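# Load two glove boxes from cart into wall dispenser

## Task

Take the two new glove boxes off the cart and set them into the empty slots of the glove dispenser mounted on the wall (the cart and the pedal bin can be moved if they are in the way), then release the boxes and move the robot away from them, without the robot falling over or being left tilted.

## Robot and tools

Robot: a Rainbow Robotics RB-Y1. It has a two-wheeled base with two rear casters, two 7-joint arms with parallel grippers, a head with three cameras, and a torso whose lower leg bends at ankle, knee and hip. The base is 0.66 m long and 0.58 m wide, and its front edge sits 0.10 m ahead of the drive axle. A bent leg can reach past that edge. The base cannot move sideways.

Frames: the base frame has its origin on the floor halfway between the drive wheels, with x forward, y left and z up. The reported chest point lies on the spine 0.08 m under the shoulders; its x axis is the chest's facing direction. left_hand and right_hand are the points between each hand's finger pads, also in the base frame. The fingers point along that hand's -z axis and close along its x axis. Printed hand positions may be off, more so at long reach. Odometry is the base frame as it was when the scene began. It counts wheel turns only, so wheel slip looks like travel. Heading runs from -3.142 to 3.142, positive to the left.

execute_actions: "actions" holds zero or one action. An empty list simply returns the state and images. An action may carry:
- "base": exactly one relative move from the base's current spot. {"translate_m": d} drives d metres straight (forward positive, -3 to 3). {"rotate_rad": d} turns in place by d radians (counter-clockwise seen from above positive, -3.2 to 3.2). A move needing more than 8.667 s at its top speed is refused.
- "joints": a single object of absolute targets keyed by joint name, covering both arms, torso and head together. Angles are in radians, grippers in metres of pad opening. Ranges: torso_squat_rad 0 to 1.2 (larger lowers the level chest); torso_shift_rad -0.3 to 0.6 (positive pushes hips forward); torso_pitch_rad -0.2 to 1.4 (positive leans forward); torso_yaw_rad -1.5 to 1.5 (positive turns left). Per arm (prefix left_ or right_): shoulder_pitch -2.356 to 2.356 (negative raises the arm forward); shoulder_roll 0 to 3.141 on the left and -3.141 to 0 on the right (away from the body lifts the arm sideways); shoulder_yaw -2.094 to 2.094; elbow -2.617 to 0.01 (negative bends); forearm_roll -3.141 to 3.141; wrist_pitch -1.57 to 1.919 (negative tips the hand forward); hand_roll -2.705 to 2.705; gripper_m 0 to 0.1. For yaws and rolls, positive means leftward or counter-clockwise from above on both arms. head_pan_rad -0.523 to 0.523 (positive left); head_tilt_rad -0.35 to 1.57 (positive looks down). Joints count as arrived within 0.02 rad (gripper 0.004 m). The torso must also obey: squat+shift <= 1.52; squat-shift+pitch <= 1.57; shift+0.5 pitch-0.4 squat <= 0.7; shift+0.3 pitch-0.5 squat <= 0.39, otherwise the torso stops short with "off_target".
- "speeds": lower caps for this action only, translate_m 0.05 to 0.4 m/s, rotate_rad 0.1 to 1.509 rad/s.
- "min_time_s": 0.1 to 8, the shortest duration for each arm and head motion.
All parts start together. Unnamed joints may keep pushing toward earlier targets. Any unknown key or out-of-range number rejects the whole call. "cameras" picks head_camera, left_wrist_camera, right_wrist_camera or all; [] gives no images. Default top speeds: arm joints 1 rad/s (wrist-end joints 1.5), head 1.5, squat and pitch 0.3, shift 0.15, torso yaw 0.6, grippers 0.1 m/s.

wait: seconds 0 to 10, with no new command; it returns the state and images. zoom_image: camera plus region [x0, y0, x1, y1] in pixels of that camera's latest image, at most 504x504. Head images are 896x504, wrist images 644x364. finished_scene: pass the current scene number; this ends the scene for good and reports success. The boxes must stay in place.

Result lines: base_status and joint_status tell how each commanded motion finished. "done" for the base only means the wheels turned the commanded amount. "off_target" means it rested short and may still be pushing. "contact_stop" (torso and arms only) means it hit something firm. "time_out", "stopped_with_arm" and "limit_stop_at_<name>" also occur; "limit_stop_at_own_body" means a guard halted it before touching the robot's own body. Any of these stops halts the whole group (torso, left arm or right arm) and clears its targets. "joint command not followed" plus a "cause:" line means an arm's targets were held back by the self-collision check, which may retry them later; follow its advice. on_its_own lists uncommanded parts, and "held at" gives a target, not a position. Motor temperatures are listed per arm in joint order. MOTOR HOT appears from 65 °C, and at 80 °C an OVER-TEMPERATURE FAULT brakes that arm. A TORQUE FAULT, triggered when contact torque reaches a joint's load limit, freezes everything for 10 s. After either fault, resend your targets. While you think, the robot keeps holding the last command.

Cautions: the base keeps driving into furniture and its wheels may spin. A leg striking furniture can shove the robot backward without odometry noticing. After a stop, back the arms off first, then the torso, each in a separate action. If both hands hold one object and the torso reports contact_stop immediately, resend every arm joint at its current reading, then resend the torso. To grip, command an opening at least 0.005 m narrower than the object, and expect "off_target". Each arm carries at most 3 kg. Heavy loads held far forward can tip the robot. Never let the arms, grippers or fingers strike or press each other. Avoid drops, slams and hard shoves.

Each tool is called as name([rows], argument=value, ...), one row to a line, values as JSON.

## Session

execute_actions(actions=[])

Scene clock: 0.00 s.
Motor temperatures (°C, as the motors report them): left_arm=[28 27 26 29 30 30 34] | right_arm=[26 29 25 30 26 27 29]
base_odometry: x=+0.000 y=+0.000 heading=+0.000 (m, m, rad; odometry frame)
base_status: not commanded
joint_positions: torso_squat_rad=+0.350 torso_shift_rad=-0.001 torso_pitch_rad=-0.001 torso_yaw_rad=+0.000 left_shoulder_pitch_rad=+0.026 left_shoulder_roll_rad=+0.041 left_shoulder_yaw_rad=-0.048 left_elbow_rad=-0.283 left_forearm_roll_rad=+0.056 left_wrist_pitch_rad=+0.009 left_hand_roll_rad=-0.002 left_gripper_m=+0.100 right_shoulder_pitch_rad=-0.029 right_shoulder_roll_rad=-0.027 right_shoulder_yaw_rad=+0.006 right_elbow_rad=-0.260 right_forearm_roll_rad=+0.023 right_wrist_pitch_rad=-0.035 right_hand_roll_rad=+0.053 right_gripper_m=+0.100 head_pan_rad=-0.001 head_tilt_rad=+0.401
joint_status: not commanded
chest: x=-0.2291 y=-0.0005 z=+1.2475 quat_wxyz=(+1.000, +0.000, -0.001, +0.000) (m; base frame)
left_hand: x=-0.1118 y=+0.2451 z=+0.5725 quat_wxyz=(+0.992, +0.014, -0.125, +0.004) (m; base frame)
right_hand: x=-0.0736 y=-0.2382 z=+0.5800 quat_wxyz=(+0.986, -0.018, -0.161, +0.047) (m; base frame)
pictures: head_camera, left_wrist_camera, right_wrist_camera
Images, in order (width x height): head_camera 896x504, left_wrist_camera 644x364, right_wrist_camera 644x364.

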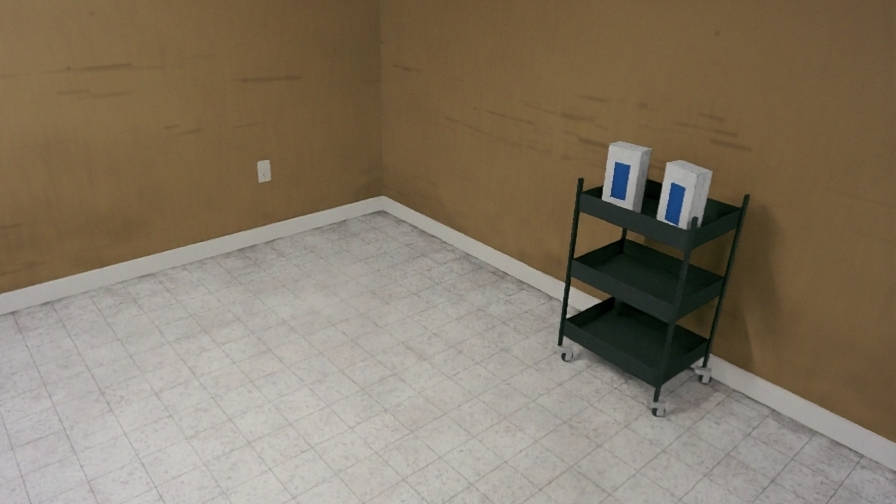

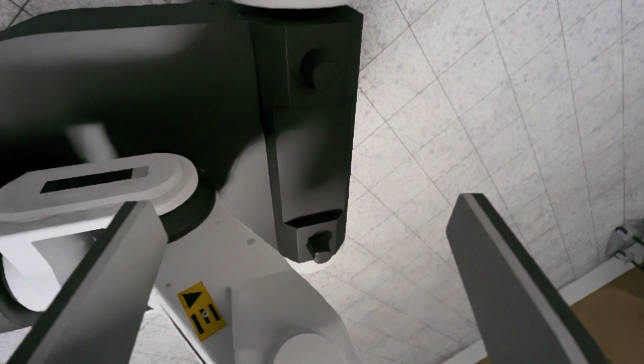

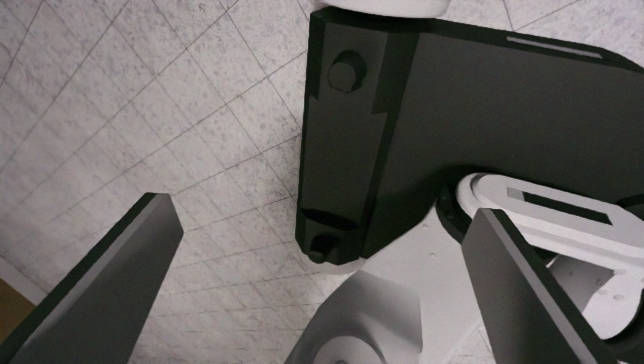

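execute_actions([
  {"base":{"rotate_rad":-0.9},"joints":{"head_pan_rad":-0.4,"head_tilt_rad":0.3}},
], cameras=["head_camera"])

Scene clock: 4.80 s.
Motor temperatures (°C, as the motors report them): left_arm=[28 27 26 29 30 30 34] | right_arm=[26 29 25 30 26 27 29]
base_odometry: x=+0.000 y=+0.000 heading=-0.900 (m, m, rad; odometry frame)
base_status: done
joint_positions: torso_squat_rad=+0.350 torso_shift_rad=-0.001 torso_pitch_rad=-0.001 torso_yaw_rad=+0.000 left_shoulder_pitch_rad=+0.026 left_shoulder_roll_rad=+0.041 left_shoulder_yaw_rad=-0.048 left_elbow_rad=-0.283 left_forearm_roll_rad=+0.056 left_wrist_pitch_rad=+0.009 left_hand_roll_rad=-0.002 left_gripper_m=+0.100 right_shoulder_pitch_rad=-0.029 right_shoulder_roll_rad=-0.027 right_shoulder_yaw_rad=+0.006 right_elbow_rad=-0.260 right_forearm_roll_rad=+0.023 right_wrist_pitch_rad=-0.035 right_hand_roll_rad=+0.053 right_gripper_m=+0.100 head_pan_rad=-0.400 head_tilt_rad=+0.300
joint_status: all done
chest: x=-0.2291 y=-0.0004 z=+1.2475 quat_wxyz=(+1.000, +0.000, -0.001, +0.000) (m; base frame)
left_hand: x=-0.1118 y=+0.2452 z=+0.5725 quat_wxyz=(+0.992, +0.014, -0.125, +0.004) (m; base frame)
right_hand: x=-0.0736 y=-0.2382 z=+0.5800 quat_wxyz=(+0.986, -0.018, -0.161, +0.047) (m; base frame)
pictures: head_camera
Images, in order (width x height): head_camera 896x504.

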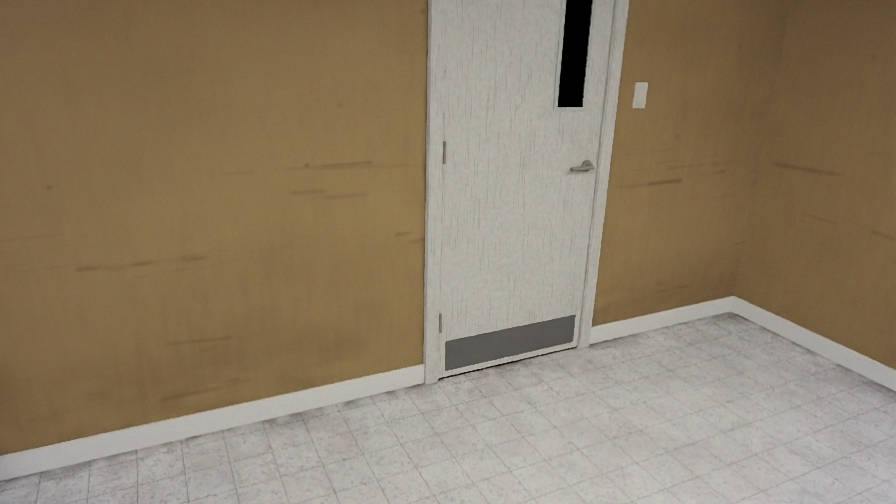

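execute_actions([
  {"base":{"rotate_rad":1.6},"joints":{"head_pan_rad":0.5,"head_tilt_rad":0.3}},
], cameras=["head_camera"])

execute_actions([
  {"base":{"rotate_rad":1.1}},
], cameras=["head_camera"])

Scene clock: 11.33 s.
Motor temperatures (°C, as the motors report them): left_arm=[28 27 26 29 30 30 34] | right_arm=[26 29 25 30 26 27 29]
base_odometry: x=+0.000 y=+0.000 heading=+0.700 (m, m, rad; odometry frame)
base_status: done
joint_positions: torso_squat_rad=+0.350 torso_shift_rad=-0.001 torso_pitch_rad=-0.001 torso_yaw_rad=+0.000 left_shoulder_pitch_rad=+0.026 left_shoulder_roll_rad=+0.041 left_shoulder_yaw_rad=-0.048 left_elbow_rad=-0.283 left_forearm_roll_rad=+0.056 left_wrist_pitch_rad=+0.009 left_hand_roll_rad=-0.002 left_gripper_m=+0.100 right_shoulder_pitch_rad=-0.029 right_shoulder_roll_rad=-0.027 right_shoulder_yaw_rad=+0.006 right_elbow_rad=-0.260 right_forearm_roll_rad=+0.023 right_wrist_pitch_rad=-0.035 right_hand_roll_rad=+0.053 right_gripper_m=+0.100 head_pan_rad=+0.500 head_tilt_rad=+0.300
joint_status: all done
chest: x=-0.2291 y=-0.0005 z=+1.2475 quat_wxyz=(+1.000, +0.000, -0.001, +0.000) (m; base frame)
left_hand: x=-0.1119 y=+0.2452 z=+0.5726 quat_wxyz=(+0.992, +0.014, -0.125, +0.004) (m; base frame)
right_hand: x=-0.0736 y=-0.2383 z=+0.5800 quat_wxyz=(+0.986, -0.018, -0.161, +0.047) (m; base frame)
pictures: head_camera
Images, in order (width x height): head_camera 896x504.

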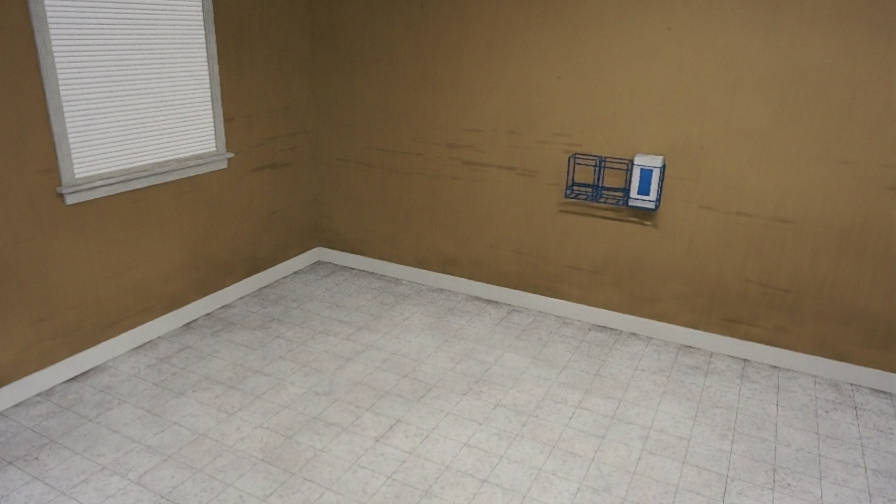

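Scene clock: 14.63 s.
Motor temperatures (°C, as the motors report them): left_arm=[28 27 26 29 30 30 34] | right_arm=[26 29 25 30 26 27 29]
base_odometry: x=+0.000 y=+0.000 heading=+1.800 (m, m, rad; odometry frame)
base_status: done
joint_positions: torso_squat_rad=+0.350 torso_shift_rad=-0.001 torso_pitch_rad=-0.001 torso_yaw_rad=+0.000 left_shoulder_pitch_rad=+0.026 left_shoulder_roll_rad=+0.041 left_shoulder_yaw_rad=-0.048 left_elbow_rad=-0.283 left_forearm_roll_rad=+0.056 left_wrist_pitch_rad=+0.009 left_hand_roll_rad=-0.002 left_gripper_m=+0.100 right_shoulder_pitch_rad=-0.029 right_shoulder_roll_rad=-0.027 right_shoulder_yaw_rad=+0.006 right_elbow_rad=-0.260 right_forearm_roll_rad=+0.023 right_wrist_pitch_rad=-0.035 right_hand_roll_rad=+0.053 right_gripper_m=+0.100 head_pan_rad=+0.500 head_tilt_rad=+0.300
joint_status: not commanded
chest: x=-0.2291 y=-0.0005 z=+1.2475 quat_wxyz=(+1.000, +0.000, -0.001, +0.000) (m; base frame)
left_hand: x=-0.1118 y=+0.2452 z=+0.5725 quat_wxyz=(+0.992, +0.014, -0.125, +0.004) (m; base frame)
right_hand: x=-0.0736 y=-0.2383 z=+0.5800 quat_wxyz=(+0.986, -0.018, -0.161, +0.047) (m; base frame)
pictures: head_camera
Images, in order (width x height): head_camera 896x504.

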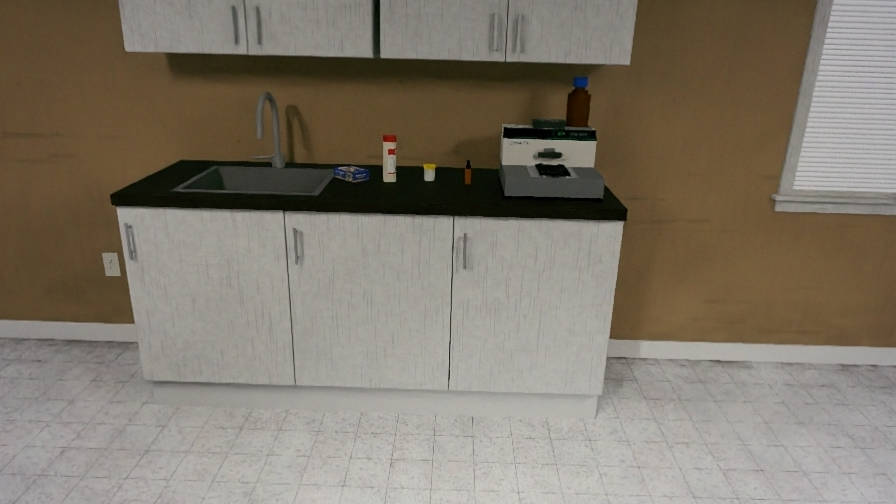

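execute_actions([
  {"base":{"rotate_rad":-1.16},"joints":{"head_pan_rad":0,"head_tilt_rad":0.6}},
], cameras=[])

execute_actions([
  {"base":{"translate_m":1.19},"joints":{"left_shoulder_pitch_rad":-1.27,"left_shoulder_roll_rad":0.073,"left_shoulder_yaw_rad":0.275,"left_elbow_rad":-0.7,"left_forearm_roll_rad":0,"left_wrist_pitch_rad":1.9,"left_hand_roll_rad":0.17,"right_shoulder_pitch_rad":-1.27,"right_shoulder_roll_rad":-0.073,"right_shoulder_yaw_rad":-0.275,"right_elbow_rad":-0.7,"right_forearm_roll_rad":0,"right_wrist_pitch_rad":1.9,"right_hand_roll_rad":-0.17}},
], cameras=["head_camera"])

execute_actions([
  {"base":{"rotate_rad":-1.57}},
], cameras=["head_camera"])

execute_actions([
  {"base":{"translate_m":0.9}},
])

Scene clock: 33.13 s.
Motor temperatures (°C, as the motors report them): left_arm=[28 27 26 29 30 30 34] | right_arm=[26 29 25 31 26 27 29]
base_odometry: x=-0.001 y=+0.000 heading=+0.640 (m, m, rad; odometry frame)
base_status: done
joint_positions: torso_squat_rad=+0.350 torso_shift_rad=-0.001 torso_pitch_rad=-0.001 torso_yaw_rad=+0.000 left_shoulder_pitch_rad=+0.026 left_shoulder_roll_rad=+0.041 left_shoulder_yaw_rad=-0.048 left_elbow_rad=-0.283 left_forearm_roll_rad=+0.056 left_wrist_pitch_rad=+0.009 left_hand_roll_rad=-0.002 left_gripper_m=+0.100 right_shoulder_pitch_rad=-0.029 right_shoulder_roll_rad=-0.027 right_shoulder_yaw_rad=+0.006 right_elbow_rad=-0.260 right_forearm_roll_rad=+0.023 right_wrist_pitch_rad=-0.035 right_hand_roll_rad=+0.053 right_gripper_m=+0.100 head_pan_rad=+0.000 head_tilt_rad=+0.600
joint_status: all done
chest: x=-0.2291 y=-0.0004 z=+1.2475 quat_wxyz=(+1.000, +0.000, -0.001, +0.000) (m; base frame)
left_hand: x=-0.1119 y=+0.2452 z=+0.5725 quat_wxyz=(+0.992, +0.014, -0.125, +0.004) (m; base frame)
right_hand: x=-0.0736 y=-0.2383 z=+0.5800 quat_wxyz=(+0.986, -0.018, -0.161, +0.047) (m; base frame)
pictures: none
No camera images: the call's "cameras" was empty. Leave "cameras" out to get every camera's image.

Scene clock: 37.57 s.
Motor temperatures (°C, as the motors report them): left_arm=[28 27 26 29 30 30 34] | right_arm=[26 29 25 31 26 27 29]
base_odometry: x=+0.954 y=+0.710 heading=+0.639 (m, m, rad; odometry frame)
base_status: done
joint_positions: torso_squat_rad=+0.350 torso_shift_rad=-0.001 torso_pitch_rad=-0.001 torso_yaw_rad=+0.000 left_shoulder_pitch_rad=-1.270 left_shoulder_roll_rad=+0.073 left_shoulder_yaw_rad=+0.275 left_elbow_rad=-0.700 left_forearm_roll_rad=+0.000 left_wrist_pitch_rad=+1.900 left_hand_roll_rad=+0.170 left_gripper_m=+0.100 right_shoulder_pitch_rad=-1.270 right_shoulder_roll_rad=-0.073 right_shoulder_yaw_rad=-0.274 right_elbow_rad=-0.700 right_forearm_roll_rad=+0.000 right_wrist_pitch_rad=+1.900 right_hand_roll_rad=-0.170 right_gripper_m=+0.100 head_pan_rad=+0.000 head_tilt_rad=+0.600
joint_status: all done
chest: x=-0.2291 y=-0.0005 z=+1.2475 quat_wxyz=(+1.000, +0.000, -0.001, +0.000) (m; base frame)
left_hand: x=+0.2848 y=+0.1306 z=+1.0809 quat_wxyz=(+1.000, +0.000, -0.002, -0.001) (m; base frame)
right_hand: x=+0.2847 y=-0.1320 z=+1.0810 quat_wxyz=(+1.000, +0.000, -0.002, +0.000) (m; base frame)
pictures: head_camera
Images, in order (width x height): head_camera 896x504.

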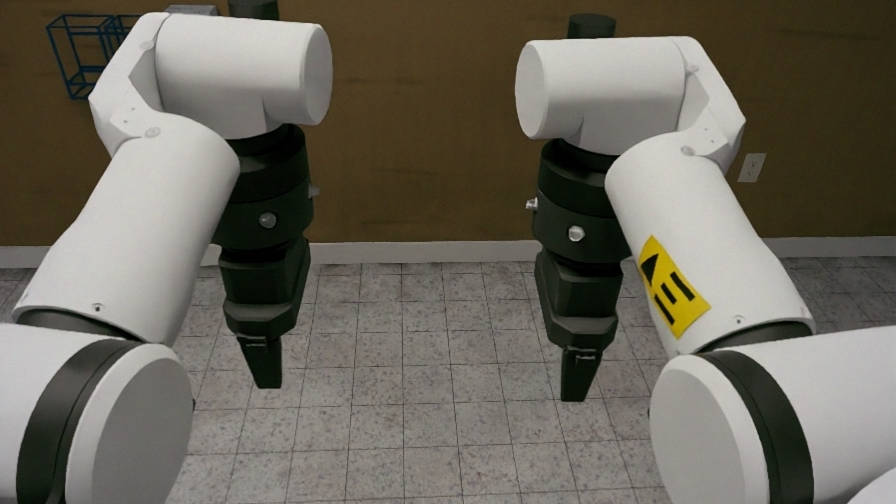

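Scene clock: 41.43 s.
Motor temperatures (°C, as the motors report them): left_arm=[28 27 26 29 30 30 34] | right_arm=[27 29 25 31 26 27 29]
base_odometry: x=+0.954 y=+0.710 heading=-0.930 (m, m, rad; odometry frame)
base_status: done
joint_positions: torso_squat_rad=+0.350 torso_shift_rad=-0.001 torso_pitch_rad=-0.001 torso_yaw_rad=+0.000 left_shoulder_pitch_rad=-1.270 left_shoulder_roll_rad=+0.073 left_shoulder_yaw_rad=+0.275 left_elbow_rad=-0.700 left_forearm_roll_rad=+0.000 left_wrist_pitch_rad=+1.900 left_hand_roll_rad=+0.170 left_gripper_m=+0.100 right_shoulder_pitch_rad=-1.270 right_shoulder_roll_rad=-0.073 right_shoulder_yaw_rad=-0.275 right_elbow_rad=-0.700 right_forearm_roll_rad=+0.000 right_wrist_pitch_rad=+1.900 right_hand_roll_rad=-0.170 right_gripper_m=+0.100 head_pan_rad=+0.000 head_tilt_rad=+0.600
joint_status: not commanded
chest: x=-0.2291 y=-0.0004 z=+1.2475 quat_wxyz=(+1.000, +0.000, -0.001, +0.000) (m; base frame)
left_hand: x=+0.2848 y=+0.1306 z=+1.0809 quat_wxyz=(+1.000, +0.000, -0.002, -0.001) (m; base frame)
right_hand: x=+0.2847 y=-0.1320 z=+1.0810 quat_wxyz=(+1.000, +0.000, -0.002, +0.000) (m; base frame)
pictures: head_camera
Images, in order (width x height): head_camera 896x504.

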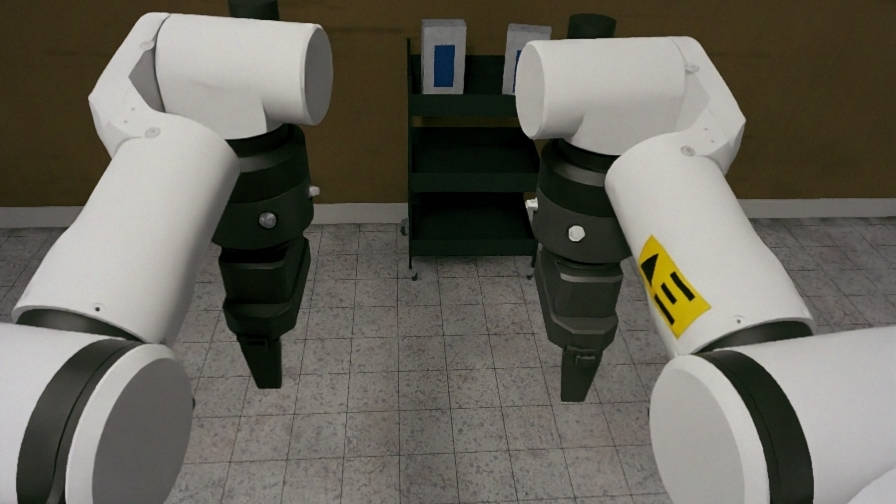

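Scene clock: 45.03 s.
Motor temperatures (°C, as the motors report them): left_arm=[29 27 26 29 30 30 34] | right_arm=[27 29 25 31 26 27 29]
base_odometry: x=+1.492 y=-0.012 heading=-0.931 (m, m, rad; odometry frame)
base_status: done
joint_positions: torso_squat_rad=+0.350 torso_shift_rad=-0.001 torso_pitch_rad=-0.001 torso_yaw_rad=+0.000 left_shoulder_pitch_rad=-1.270 left_shoulder_roll_rad=+0.073 left_shoulder_yaw_rad=+0.275 left_elbow_rad=-0.700 left_forearm_roll_rad=+0.000 left_wrist_pitch_rad=+1.900 left_hand_roll_rad=+0.170 left_gripper_m=+0.100 right_shoulder_pitch_rad=-1.270 right_shoulder_roll_rad=-0.073 right_shoulder_yaw_rad=-0.275 right_elbow_rad=-0.700 right_forearm_roll_rad=+0.000 right_wrist_pitch_rad=+1.900 right_hand_roll_rad=-0.170 right_gripper_m=+0.100 head_pan_rad=+0.000 head_tilt_rad=+0.600
joint_status: not commanded
chest: x=-0.2291 y=-0.0004 z=+1.2475 quat_wxyz=(+1.000, +0.000, -0.001, +0.000) (m; base frame)
left_hand: x=+0.2848 y=+0.1306 z=+1.0809 quat_wxyz=(+1.000, +0.000, -0.002, -0.001) (m; base frame)
right_hand: x=+0.2847 y=-0.1320 z=+1.0810 quat_wxyz=(+1.000, +0.000, -0.002, +0.000) (m; base frame)
pictures: head_camera, left_wrist_camera, right_wrist_camera
Images, in order (width x height): head_camera 896x504, left_wrist_camera 644x364, right_wrist_camera 644x364.

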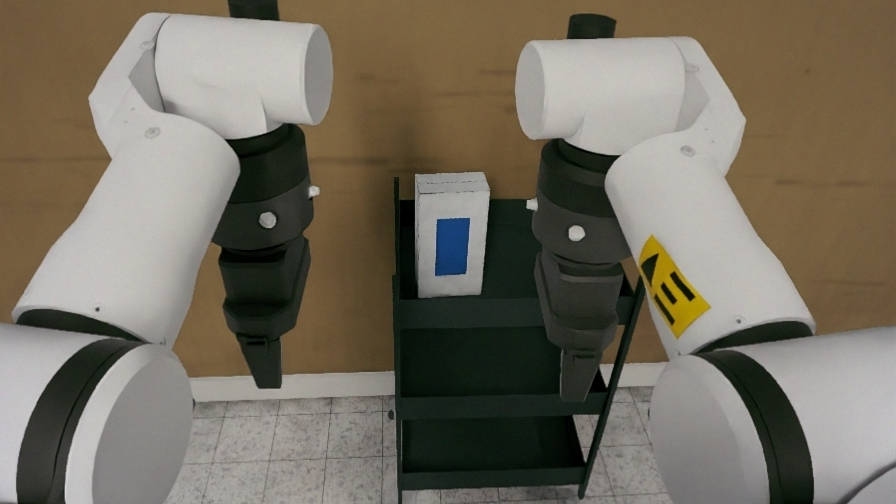

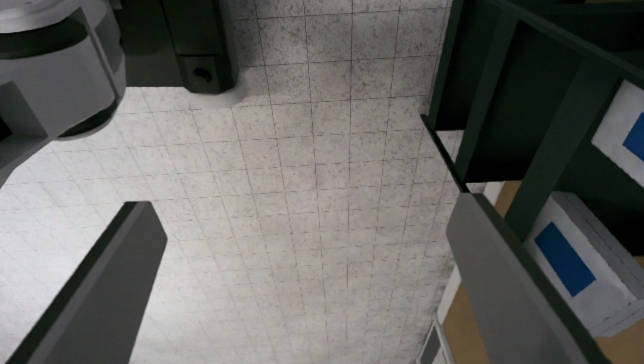

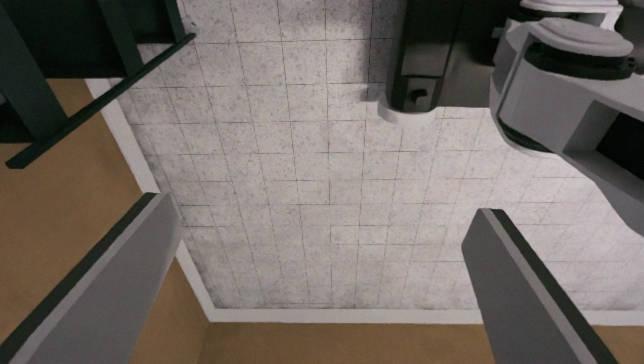

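execute_actions([
  {"base":{"rotate_rad":-0.45},"joints":{"torso_squat_rad":0.15,"head_tilt_rad":0.85}},
], cameras=[])

execute_actions([
  {"base":{"translate_m":0.39}},
], cameras=[])

execute_actions([
  {"base":{"rotate_rad":0.45}},
], cameras=[])

execute_actions([
  {"base":{"translate_m":0.12}},
])

Scene clock: 51.50 s.
Motor temperatures (°C, as the motors report them): left_arm=[29 27 26 30 30 30 34] | right_arm=[27 29 25 31 26 27 29]
base_odometry: x=+1.492 y=-0.012 heading=-1.380 (m, m, rad; odometry frame)
base_status: done
joint_positions: torso_squat_rad=+0.150 torso_shift_rad=-0.001 torso_pitch_rad=-0.001 torso_yaw_rad=+0.000 left_shoulder_pitch_rad=-1.270 left_shoulder_roll_rad=+0.073 left_shoulder_yaw_rad=+0.275 left_elbow_rad=-0.700 left_forearm_roll_rad=+0.000 left_wrist_pitch_rad=+1.900 left_hand_roll_rad=+0.170 left_gripper_m=+0.100 right_shoulder_pitch_rad=-1.270 right_shoulder_roll_rad=-0.073 right_shoulder_yaw_rad=-0.275 right_elbow_rad=-0.700 right_forearm_roll_rad=+0.000 right_wrist_pitch_rad=+1.900 right_hand_roll_rad=-0.170 right_gripper_m=+0.100 head_pan_rad=+0.000 head_tilt_rad=+0.850
joint_status: all done
chest: x=-0.2292 y=-0.0004 z=+1.2821 quat_wxyz=(+1.000, +0.000, -0.001, +0.000) (m; base frame)
left_hand: x=+0.2847 y=+0.1306 z=+1.1155 quat_wxyz=(+1.000, +0.000, -0.002, -0.001) (m; base frame)
right_hand: x=+0.2846 y=-0.1320 z=+1.1155 quat_wxyz=(+1.000, +0.000, -0.002, +0.000) (m; base frame)
pictures: none
No camera images: the call's "cameras" was empty. Leave "cameras" out to get every camera's image.

Scene clock: 53.77 s.
Motor temperatures (°C, as the motors report them): left_arm=[29 27 26 30 30 30 34] | right_arm=[27 29 25 31 26 27 29]
base_odometry: x=+1.566 y=-0.395 heading=-1.381 (m, m, rad; odometry frame)
base_status: done
joint_positions: torso_squat_rad=+0.150 torso_shift_rad=-0.001 torso_pitch_rad=-0.001 torso_yaw_rad=+0.000 left_shoulder_pitch_rad=-1.270 left_shoulder_roll_rad=+0.073 left_shoulder_yaw_rad=+0.275 left_elbow_rad=-0.700 left_forearm_roll_rad=+0.000 left_wrist_pitch_rad=+1.900 left_hand_roll_rad=+0.170 left_gripper_m=+0.100 right_shoulder_pitch_rad=-1.270 right_shoulder_roll_rad=-0.073 right_shoulder_yaw_rad=-0.275 right_elbow_rad=-0.700 right_forearm_roll_rad=+0.000 right_wrist_pitch_rad=+1.900 right_hand_roll_rad=-0.170 right_gripper_m=+0.100 head_pan_rad=+0.000 head_tilt_rad=+0.850
joint_status: not commanded
chest: x=-0.2291 y=-0.0004 z=+1.2821 quat_wxyz=(+1.000, +0.000, -0.001, +0.000) (m; base frame)
left_hand: x=+0.2848 y=+0.1306 z=+1.1154 quat_wxyz=(+1.000, +0.000, -0.002, -0.001) (m; base frame)
right_hand: x=+0.2847 y=-0.1320 z=+1.1155 quat_wxyz=(+1.000, +0.000, -0.002, +0.000) (m; base frame)
pictures: none
No camera images: the call's "cameras" was empty. Leave "cameras" out to get every camera's image.

Scene clock: 55.97 s.
Motor temperatures (°C, as the motors report them): left_arm=[29 27 26 30 30 30 34] | right_arm=[28 29 25 31 26 27 29]
base_odometry: x=+1.565 y=-0.394 heading=-0.931 (m, m, rad; odometry frame)
base_status: done
joint_positions: torso_squat_rad=+0.150 torso_shift_rad=-0.001 torso_pitch_rad=-0.001 torso_yaw_rad=+0.000 left_shoulder_pitch_rad=-1.270 left_shoulder_roll_rad=+0.073 left_shoulder_yaw_rad=+0.275 left_elbow_rad=-0.700 left_forearm_roll_rad=+0.000 left_wrist_pitch_rad=+1.900 left_hand_roll_rad=+0.170 left_gripper_m=+0.100 right_shoulder_pitch_rad=-1.270 right_shoulder_roll_rad=-0.073 right_shoulder_yaw_rad=-0.275 right_elbow_rad=-0.700 right_forearm_roll_rad=+0.000 right_wrist_pitch_rad=+1.900 right_hand_roll_rad=-0.170 right_gripper_m=+0.100 head_pan_rad=+0.000 head_tilt_rad=+0.850
joint_status: not commanded
chest: x=-0.2291 y=-0.0005 z=+1.2821 quat_wxyz=(+1.000, +0.000, -0.001, +0.000) (m; base frame)
left_hand: x=+0.2848 y=+0.1306 z=+1.1155 quat_wxyz=(+1.000, +0.000, -0.002, -0.001) (m; base frame)
right_hand: x=+0.2847 y=-0.1321 z=+1.1155 quat_wxyz=(+1.000, +0.000, -0.002, +0.000) (m; base frame)
pictures: none
No camera images: the call's "cameras" was empty. Leave "cameras" out to get every camera's image.

Scene clock: 57.43 s.
Motor temperatures (°C, as the motors report them): left_arm=[29 27 26 30 30 30 34] | right_arm=[28 29 25 31 26 27 29]
base_odometry: x=+1.637 y=-0.491 heading=-0.930 (m, m, rad; odometry frame)
base_status: done
joint_positions: torso_squat_rad=+0.150 torso_shift_rad=-0.001 torso_pitch_rad=-0.001 torso_yaw_rad=+0.000 left_shoulder_pitch_rad=-1.270 left_shoulder_roll_rad=+0.073 left_shoulder_yaw_rad=+0.275 left_elbow_rad=-0.700 left_forearm_roll_rad=+0.000 left_wrist_pitch_rad=+1.900 left_hand_roll_rad=+0.170 left_gripper_m=+0.100 right_shoulder_pitch_rad=-1.270 right_shoulder_roll_rad=-0.073 right_shoulder_yaw_rad=-0.275 right_elbow_rad=-0.700 right_forearm_roll_rad=+0.000 right_wrist_pitch_rad=+1.900 right_hand_roll_rad=-0.170 right_gripper_m=+0.100 head_pan_rad=+0.000 head_tilt_rad=+0.850
joint_status: not commanded
chest: x=-0.2291 y=-0.0005 z=+1.2821 quat_wxyz=(+1.000, +0.000, -0.001, +0.000) (m; base frame)
left_hand: x=+0.2847 y=+0.1306 z=+1.1155 quat_wxyz=(+1.000, +0.000, -0.002, -0.001) (m; base frame)
right_hand: x=+0.2846 y=-0.1321 z=+1.1155 quat_wxyz=(+1.000, +0.000, -0.002, +0.000) (m; base frame)
pictures: head_camera, left_wrist_camera, right_wrist_camera
Images, in order (width x height): head_camera 896x504, left_wrist_camera 644x364, right_wrist_camera 644x364.

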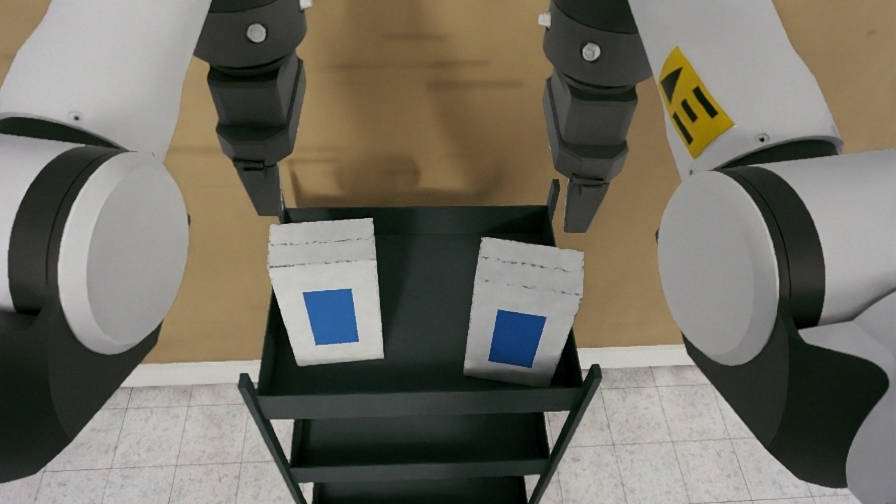

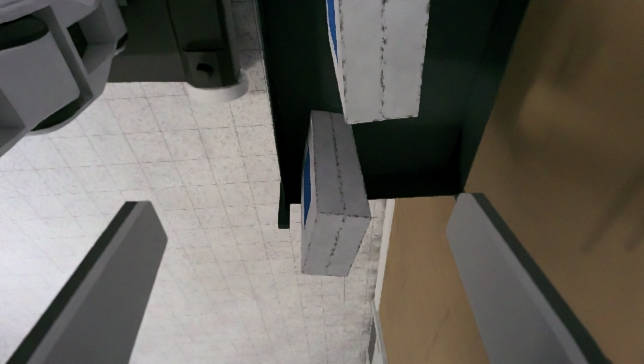

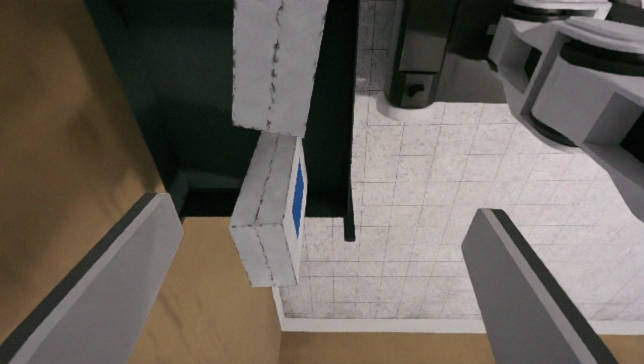

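execute_actions([
  {"base":{"translate_m":0.055},"joints":{"torso_squat_rad":0.64,"left_hand_roll_rad":0.25,"right_hand_roll_rad":-0.33}},
])

Scene clock: 63.73 s.
Motor temperatures (°C, as the motors report them): left_arm=[29 27 26 30 30 30 34] | right_arm=[28 29 25 31 26 27 29]
base_odometry: x=+1.670 y=-0.535 heading=-0.930 (m, m, rad; odometry frame)
base_status: done
joint_positions: torso_squat_rad=+0.640 torso_shift_rad=-0.001 torso_pitch_rad=-0.002 torso_yaw_rad=+0.000 left_shoulder_pitch_rad=-1.270 left_shoulder_roll_rad=+0.073 left_shoulder_yaw_rad=+0.275 left_elbow_rad=-0.700 left_forearm_roll_rad=+0.000 left_wrist_pitch_rad=+1.900 left_hand_roll_rad=+0.250 left_gripper_m=+0.100 right_shoulder_pitch_rad=-1.270 right_shoulder_roll_rad=-0.073 right_shoulder_yaw_rad=-0.275 right_elbow_rad=-0.700 right_forearm_roll_rad=+0.000 right_wrist_pitch_rad=+1.900 right_hand_roll_rad=-0.330 right_gripper_m=+0.100 head_pan_rad=+0.000 head_tilt_rad=+0.850
joint_status: all done
chest: x=-0.2291 y=-0.0004 z=+1.1514 quat_wxyz=(+1.000, +0.000, -0.001, +0.000) (m; base frame)
left_hand: x=+0.2848 y=+0.1307 z=+0.9849 quat_wxyz=(+0.999, +0.000, -0.002, +0.039) (m; base frame)
right_hand: x=+0.2847 y=-0.1320 z=+0.9849 quat_wxyz=(+0.997, +0.000, -0.002, -0.080) (m; base frame)
pictures: head_camera, left_wrist_camera, right_wrist_camera
Images, in order (width x height): head_camera 896x504, left_wrist_camera 644x364, right_wrist_camera 644x364.

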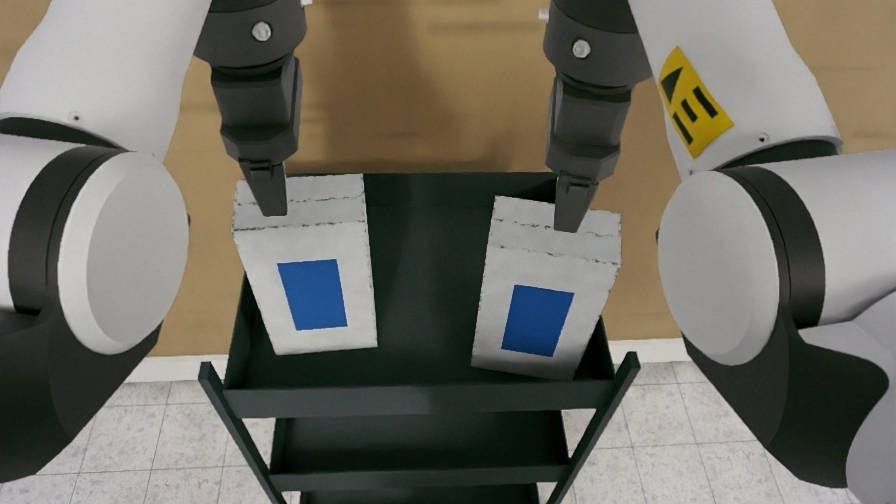

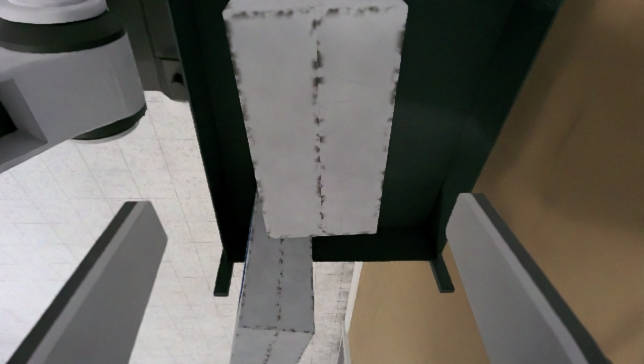

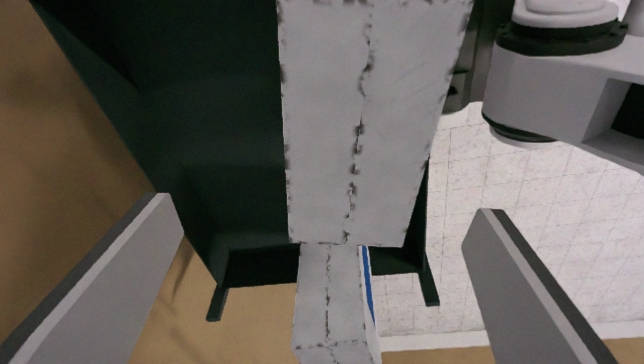

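execute_actions([
  {"base":{"translate_m":-0.005},"joints":{"torso_squat_rad":0.79,"left_shoulder_roll_rad":0.055,"right_shoulder_pitch_rad":-1.24,"right_elbow_rad":-0.75,"right_wrist_pitch_rad":1.915}},
])

Scene clock: 68.03 s.
Motor temperatures (°C, as the motors report them): left_arm=[30 27 26 30 30 30 34] | right_arm=[28 29 25 31 26 27 29]
base_odometry: x=+1.667 y=-0.531 heading=-0.930 (m, m, rad; odometry frame)
base_status: done
joint_positions: torso_squat_rad=+0.790 torso_shift_rad=-0.001 torso_pitch_rad=-0.002 torso_yaw_rad=+0.000 left_shoulder_pitch_rad=-1.270 left_shoulder_roll_rad=+0.055 left_shoulder_yaw_rad=+0.275 left_elbow_rad=-0.700 left_forearm_roll_rad=+0.000 left_wrist_pitch_rad=+1.900 left_hand_roll_rad=+0.250 left_gripper_m=+0.100 right_shoulder_pitch_rad=-1.240 right_shoulder_roll_rad=-0.073 right_shoulder_yaw_rad=-0.275 right_elbow_rad=-0.750 right_forearm_roll_rad=+0.000 right_wrist_pitch_rad=+1.915 right_hand_roll_rad=-0.330 right_gripper_m=+0.100 head_pan_rad=+0.000 head_tilt_rad=+0.850
joint_status: all done
chest: x=-0.2290 y=-0.0003 z=+1.0826 quat_wxyz=(+1.000, +0.000, -0.001, +0.000) (m; base frame)
left_hand: x=+0.2819 y=+0.1212 z=+0.9136 quat_wxyz=(+1.000, -0.003, +0.001, +0.031) (m; base frame)
right_hand: x=+0.2839 y=-0.1364 z=+0.9143 quat_wxyz=(+0.996, +0.003, -0.005, -0.085) (m; base frame)
pictures: head_camera, left_wrist_camera, right_wrist_camera
Images, in order (width x height): head_camera 896x504, left_wrist_camera 644x364, right_wrist_camera 644x364.

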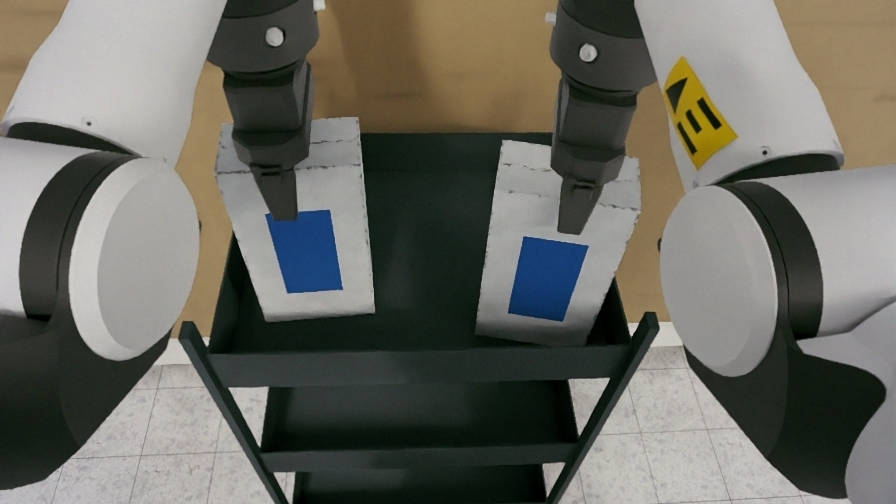

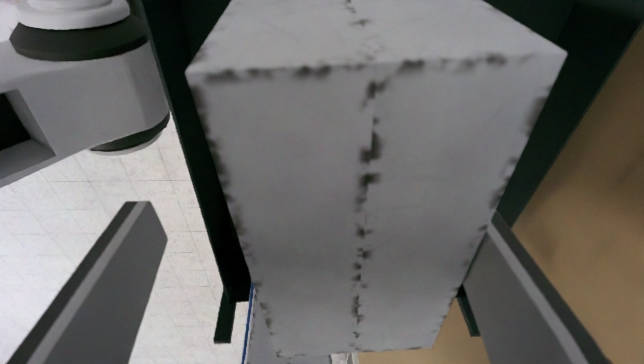

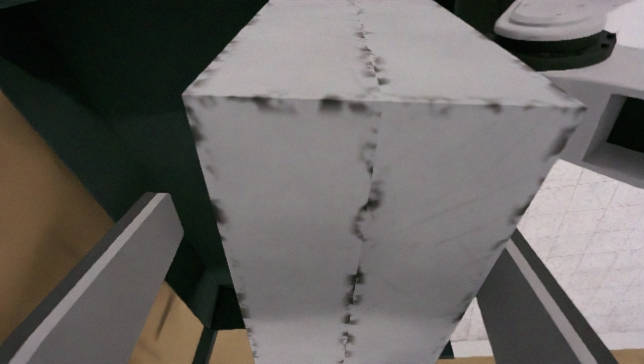

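execute_actions([
  {"joints":{"left_gripper_m":0.045,"right_gripper_m":0.045}},
], cameras=[])

execute_actions([
  {"joints":{"torso_squat_rad":0.3}},
])

execute_actions([
  {"base":{"translate_m":-2.42},"joints":{"torso_squat_rad":0,"head_tilt_rad":0.5}},
], cameras=[])

execute_actions([
  {"base":{"rotate_rad":1.57},"joints":{"left_shoulder_pitch_rad":0,"left_shoulder_roll_rad":0.12,"left_shoulder_yaw_rad":0,"left_elbow_rad":-1.7,"left_wrist_pitch_rad":1.7,"right_shoulder_pitch_rad":0,"right_shoulder_roll_rad":-0.12,"right_shoulder_yaw_rad":0,"right_elbow_rad":-1.7,"right_wrist_pitch_rad":1.7},"min_time_s":3},
], cameras=["head_camera"])

execute_actions([
  {"base":{"translate_m":0.9}},
])

Scene clock: 80.10 s.
Motor temperatures (°C, as the motors report them): left_arm=[30 27 26 30 30 30 34] | right_arm=[28 29 25 32 26 27 29]
base_odometry: x=+1.667 y=-0.531 heading=-0.930 (m, m, rad; odometry frame)
base_status: not commanded
joint_positions: torso_squat_rad=+0.790 torso_shift_rad=-0.001 torso_pitch_rad=-0.002 torso_yaw_rad=+0.000 left_shoulder_pitch_rad=-1.270 left_shoulder_roll_rad=+0.055 left_shoulder_yaw_rad=+0.275 left_elbow_rad=-0.700 left_forearm_roll_rad=+0.000 left_wrist_pitch_rad=+1.900 left_hand_roll_rad=+0.250 left_gripper_m=+0.059 right_shoulder_pitch_rad=-1.240 right_shoulder_roll_rad=-0.073 right_shoulder_yaw_rad=-0.275 right_elbow_rad=-0.750 right_forearm_roll_rad=+0.000 right_wrist_pitch_rad=+1.915 right_hand_roll_rad=-0.330 right_gripper_m=+0.057 head_pan_rad=+0.000 head_tilt_rad=+0.850
joint_status: left_gripper_m off_target (ended at +0.059, target +0.045); right_gripper_m off_target (ended at +0.057, target +0.045)
chest: x=-0.2290 y=-0.0003 z=+1.0826 quat_wxyz=(+1.000, +0.000, -0.001, +0.000) (m; base frame)
left_hand: x=+0.2819 y=+0.1212 z=+0.9136 quat_wxyz=(+1.000, -0.003, +0.001, +0.031) (m; base frame)
right_hand: x=+0.2839 y=-0.1364 z=+0.9143 quat_wxyz=(+0.996, +0.003, -0.005, -0.085) (m; base frame)
pictures: none
No camera images: the call's "cameras" was empty. Leave "cameras" out to get every camera's image.

Scene clock: 82.50 s.
Motor temperatures (°C, as the motors report them): left_arm=[30 27 26 30 30 30 34] | right_arm=[28 29 25 32 26 27 29]
base_odometry: x=+1.667 y=-0.531 heading=-0.930 (m, m, rad; odometry frame)
base_status: not commanded
joint_positions: torso_squat_rad=+0.300 torso_shift_rad=-0.001 torso_pitch_rad=-0.001 torso_yaw_rad=+0.000 left_shoulder_pitch_rad=-1.270 left_shoulder_roll_rad=+0.055 left_shoulder_yaw_rad=+0.275 left_elbow_rad=-0.700 left_forearm_roll_rad=+0.000 left_wrist_pitch_rad=+1.900 left_hand_roll_rad=+0.250 left_gripper_m=+0.059 right_shoulder_pitch_rad=-1.240 right_shoulder_roll_rad=-0.073 right_shoulder_yaw_rad=-0.275 right_elbow_rad=-0.750 right_forearm_roll_rad=+0.000 right_wrist_pitch_rad=+1.915 right_hand_roll_rad=-0.330 right_gripper_m=+0.057 head_pan_rad=+0.000 head_tilt_rad=+0.850
joint_status: all done
chest: x=-0.2289 y=-0.0005 z=+1.2587 quat_wxyz=(+1.000, +0.000, -0.001, +0.000) (m; base frame)
left_hand: x=+0.2818 y=+0.1211 z=+1.0891 quat_wxyz=(+1.000, -0.003, +0.002, +0.031) (m; base frame)
right_hand: x=+0.2837 y=-0.1366 z=+1.0898 quat_wxyz=(+0.996, +0.003, -0.004, -0.085) (m; base frame)
pictures: head_camera, left_wrist_camera, right_wrist_camera
Images, in order (width x height): head_camera 896x504, left_wrist_camera 644x364, right_wrist_camera 644x364.

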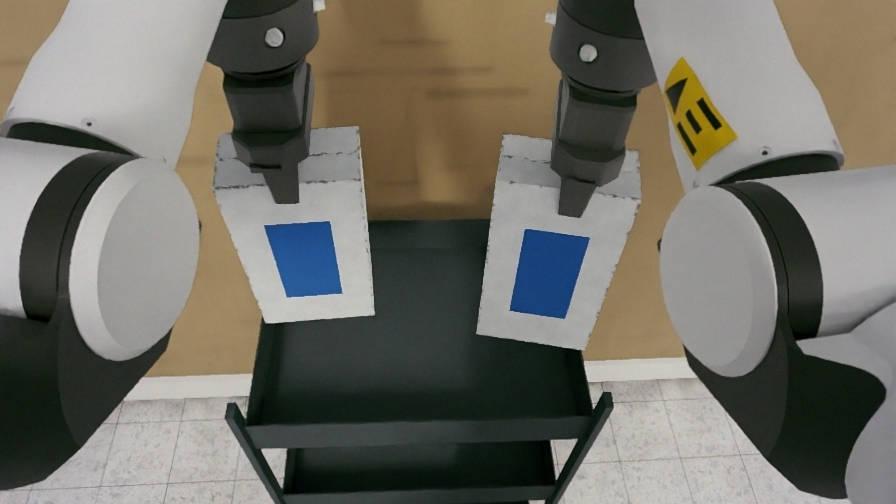

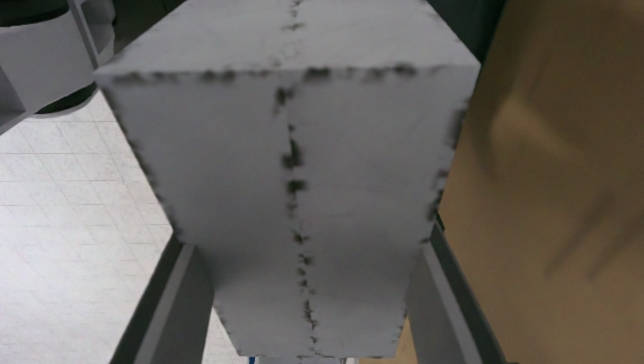

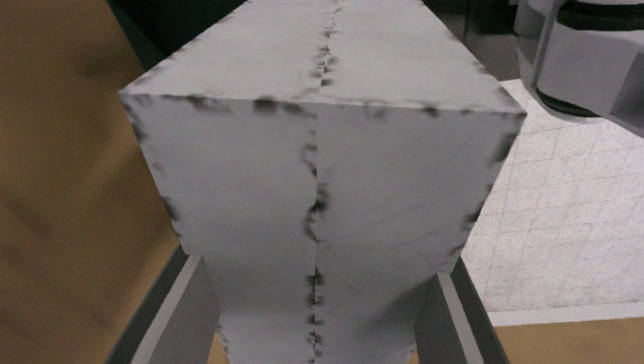

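Scene clock: 89.93 s.
Motor temperatures (°C, as the motors report them): left_arm=[30 27 26 30 30 30 34] | right_arm=[28 29 25 32 26 27 29]
base_odometry: x=+0.218 y=+1.408 heading=-0.929 (m, m, rad; odometry frame)
base_status: done
joint_positions: torso_squat_rad=+0.000 torso_shift_rad=-0.001 torso_pitch_rad=-0.001 torso_yaw_rad=+0.000 left_shoulder_pitch_rad=-1.270 left_shoulder_roll_rad=+0.055 left_shoulder_yaw_rad=+0.275 left_elbow_rad=-0.700 left_forearm_roll_rad=+0.000 left_wrist_pitch_rad=+1.900 left_hand_roll_rad=+0.250 left_gripper_m=+0.059 right_shoulder_pitch_rad=-1.240 right_shoulder_roll_rad=-0.073 right_shoulder_yaw_rad=-0.275 right_elbow_rad=-0.750 right_forearm_roll_rad=+0.000 right_wrist_pitch_rad=+1.915 right_hand_roll_rad=-0.330 right_gripper_m=+0.057 head_pan_rad=+0.000 head_tilt_rad=+0.500
joint_status: all done
chest: x=-0.2291 y=-0.0005 z=+1.2899 quat_wxyz=(+1.000, +0.000, -0.001, +0.000) (m; base frame)
left_hand: x=+0.2817 y=+0.1211 z=+1.1204 quat_wxyz=(+1.000, -0.003, +0.002, +0.031) (m; base frame)
right_hand: x=+0.2836 y=-0.1366 z=+1.1211 quat_wxyz=(+0.996, +0.003, -0.004, -0.085) (m; base frame)
pictures: none
No camera images: the call's "cameras" was empty. Leave "cameras" out to get every camera's image.

Scene clock: 93.80 s.
Motor temperatures (°C, as the motors report them): left_arm=[30 27 26 30 30 30 34] | right_arm=[28 29 25 32 26 27 29]
base_odometry: x=+0.218 y=+1.408 heading=+0.641 (m, m, rad; odometry frame)
base_status: done
joint_positions: torso_squat_rad=+0.000 torso_shift_rad=-0.001 torso_pitch_rad=-0.001 torso_yaw_rad=-0.001 left_shoulder_pitch_rad=+0.000 left_shoulder_roll_rad=+0.120 left_shoulder_yaw_rad=+0.000 left_elbow_rad=-1.700 left_forearm_roll_rad=+0.000 left_wrist_pitch_rad=+1.700 left_hand_roll_rad=+0.250 left_gripper_m=+0.059 right_shoulder_pitch_rad=+0.000 right_shoulder_roll_rad=-0.120 right_shoulder_yaw_rad=+0.000 right_elbow_rad=-1.700 right_forearm_roll_rad=+0.000 right_wrist_pitch_rad=+1.700 right_hand_roll_rad=-0.330 right_gripper_m=+0.057 head_pan_rad=+0.000 head_tilt_rad=+0.500
joint_status: all done
chest: x=-0.2291 y=-0.0005 z=+1.2899 quat_wxyz=(+1.000, +0.000, -0.001, +0.000) (m; base frame)
left_hand: x=+0.0604 y=+0.2797 z=+0.8696 quat_wxyz=(+0.990, +0.059, -0.008, +0.124) (m; base frame)
right_hand: x=+0.0602 y=-0.2810 z=+0.8696 quat_wxyz=(+0.985, -0.059, -0.010, -0.164) (m; base frame)
pictures: head_camera
Images, in order (width x height): head_camera 896x504.

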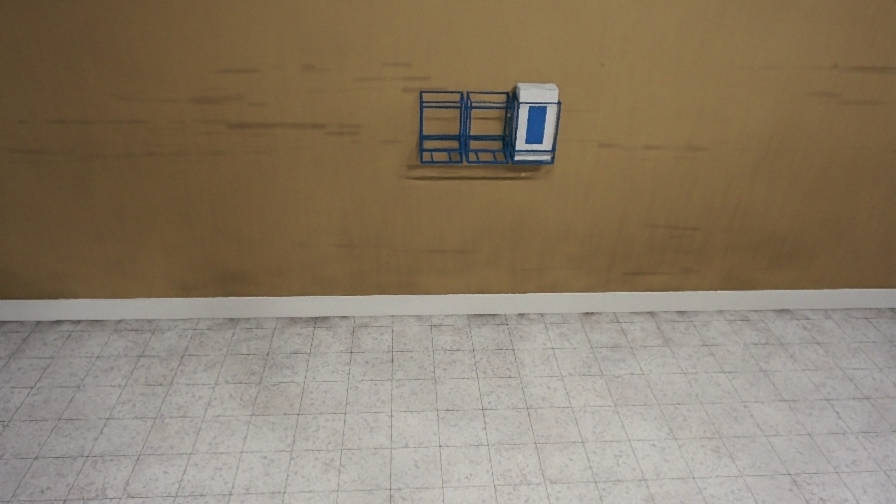

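Scene clock: 97.60 s.
Motor temperatures (°C, as the motors report them): left_arm=[30 27 26 30 30 30 34] | right_arm=[28 29 25 32 26 27 29]
base_odometry: x=+0.939 y=+1.947 heading=+0.642 (m, m, rad; odometry frame)
base_status: done
joint_positions: torso_squat_rad=+0.000 torso_shift_rad=-0.001 torso_pitch_rad=-0.001 torso_yaw_rad=-0.001 left_shoulder_pitch_rad=+0.000 left_shoulder_roll_rad=+0.120 left_shoulder_yaw_rad=+0.000 left_elbow_rad=-1.700 left_forearm_roll_rad=+0.000 left_wrist_pitch_rad=+1.700 left_hand_roll_rad=+0.250 left_gripper_m=+0.059 right_shoulder_pitch_rad=+0.000 right_shoulder_roll_rad=-0.120 right_shoulder_yaw_rad=+0.000 right_elbow_rad=-1.700 right_forearm_roll_rad=+0.000 right_wrist_pitch_rad=+1.700 right_hand_roll_rad=-0.330 right_gripper_m=+0.057 head_pan_rad=+0.000 head_tilt_rad=+0.500
joint_status: not commanded
chest: x=-0.2290 y=-0.0005 z=+1.2899 quat_wxyz=(+1.000, +0.000, -0.001, +0.000) (m; base frame)
left_hand: x=+0.0604 y=+0.2797 z=+0.8695 quat_wxyz=(+0.990, +0.059, -0.008, +0.124) (m; base frame)
right_hand: x=+0.0601 y=-0.2810 z=+0.8695 quat_wxyz=(+0.985, -0.059, -0.010, -0.164) (m; base frame)
pictures: head_camera, left_wrist_camera, right_wrist_camera
Images, in order (width x height): head_camera 896x504, left_wrist_camera 644x364, right_wrist_camera 644x364.

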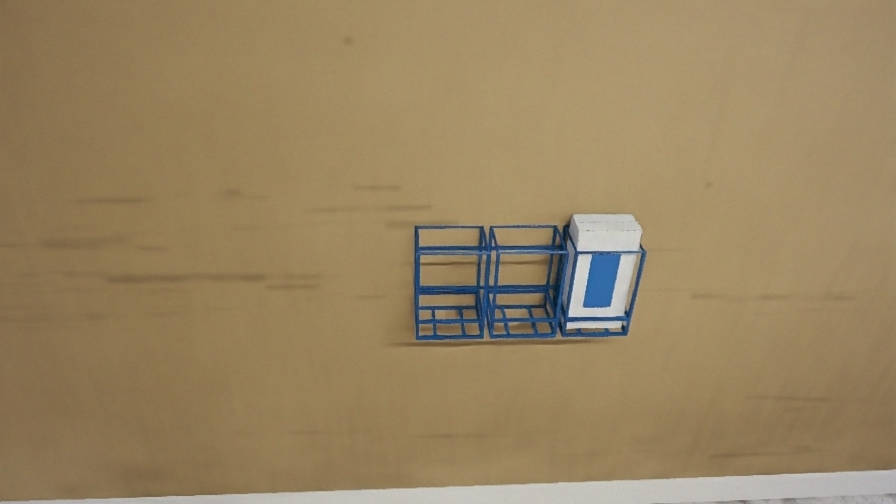

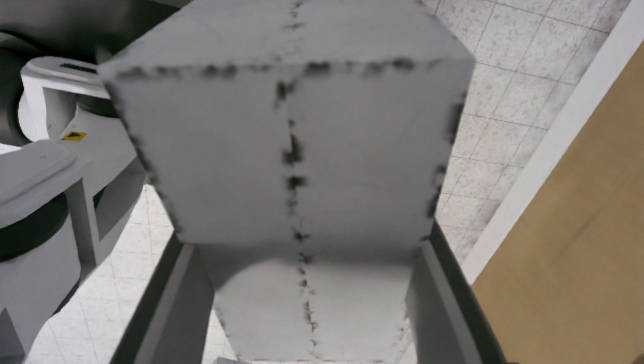

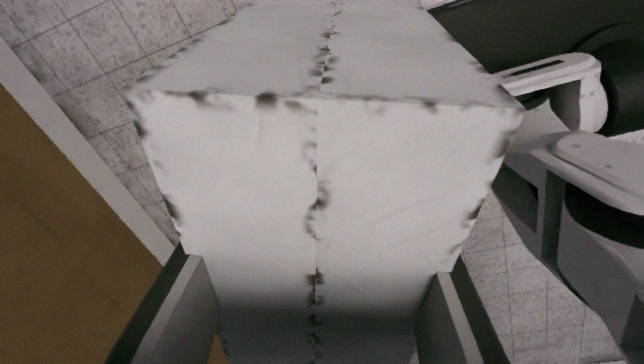

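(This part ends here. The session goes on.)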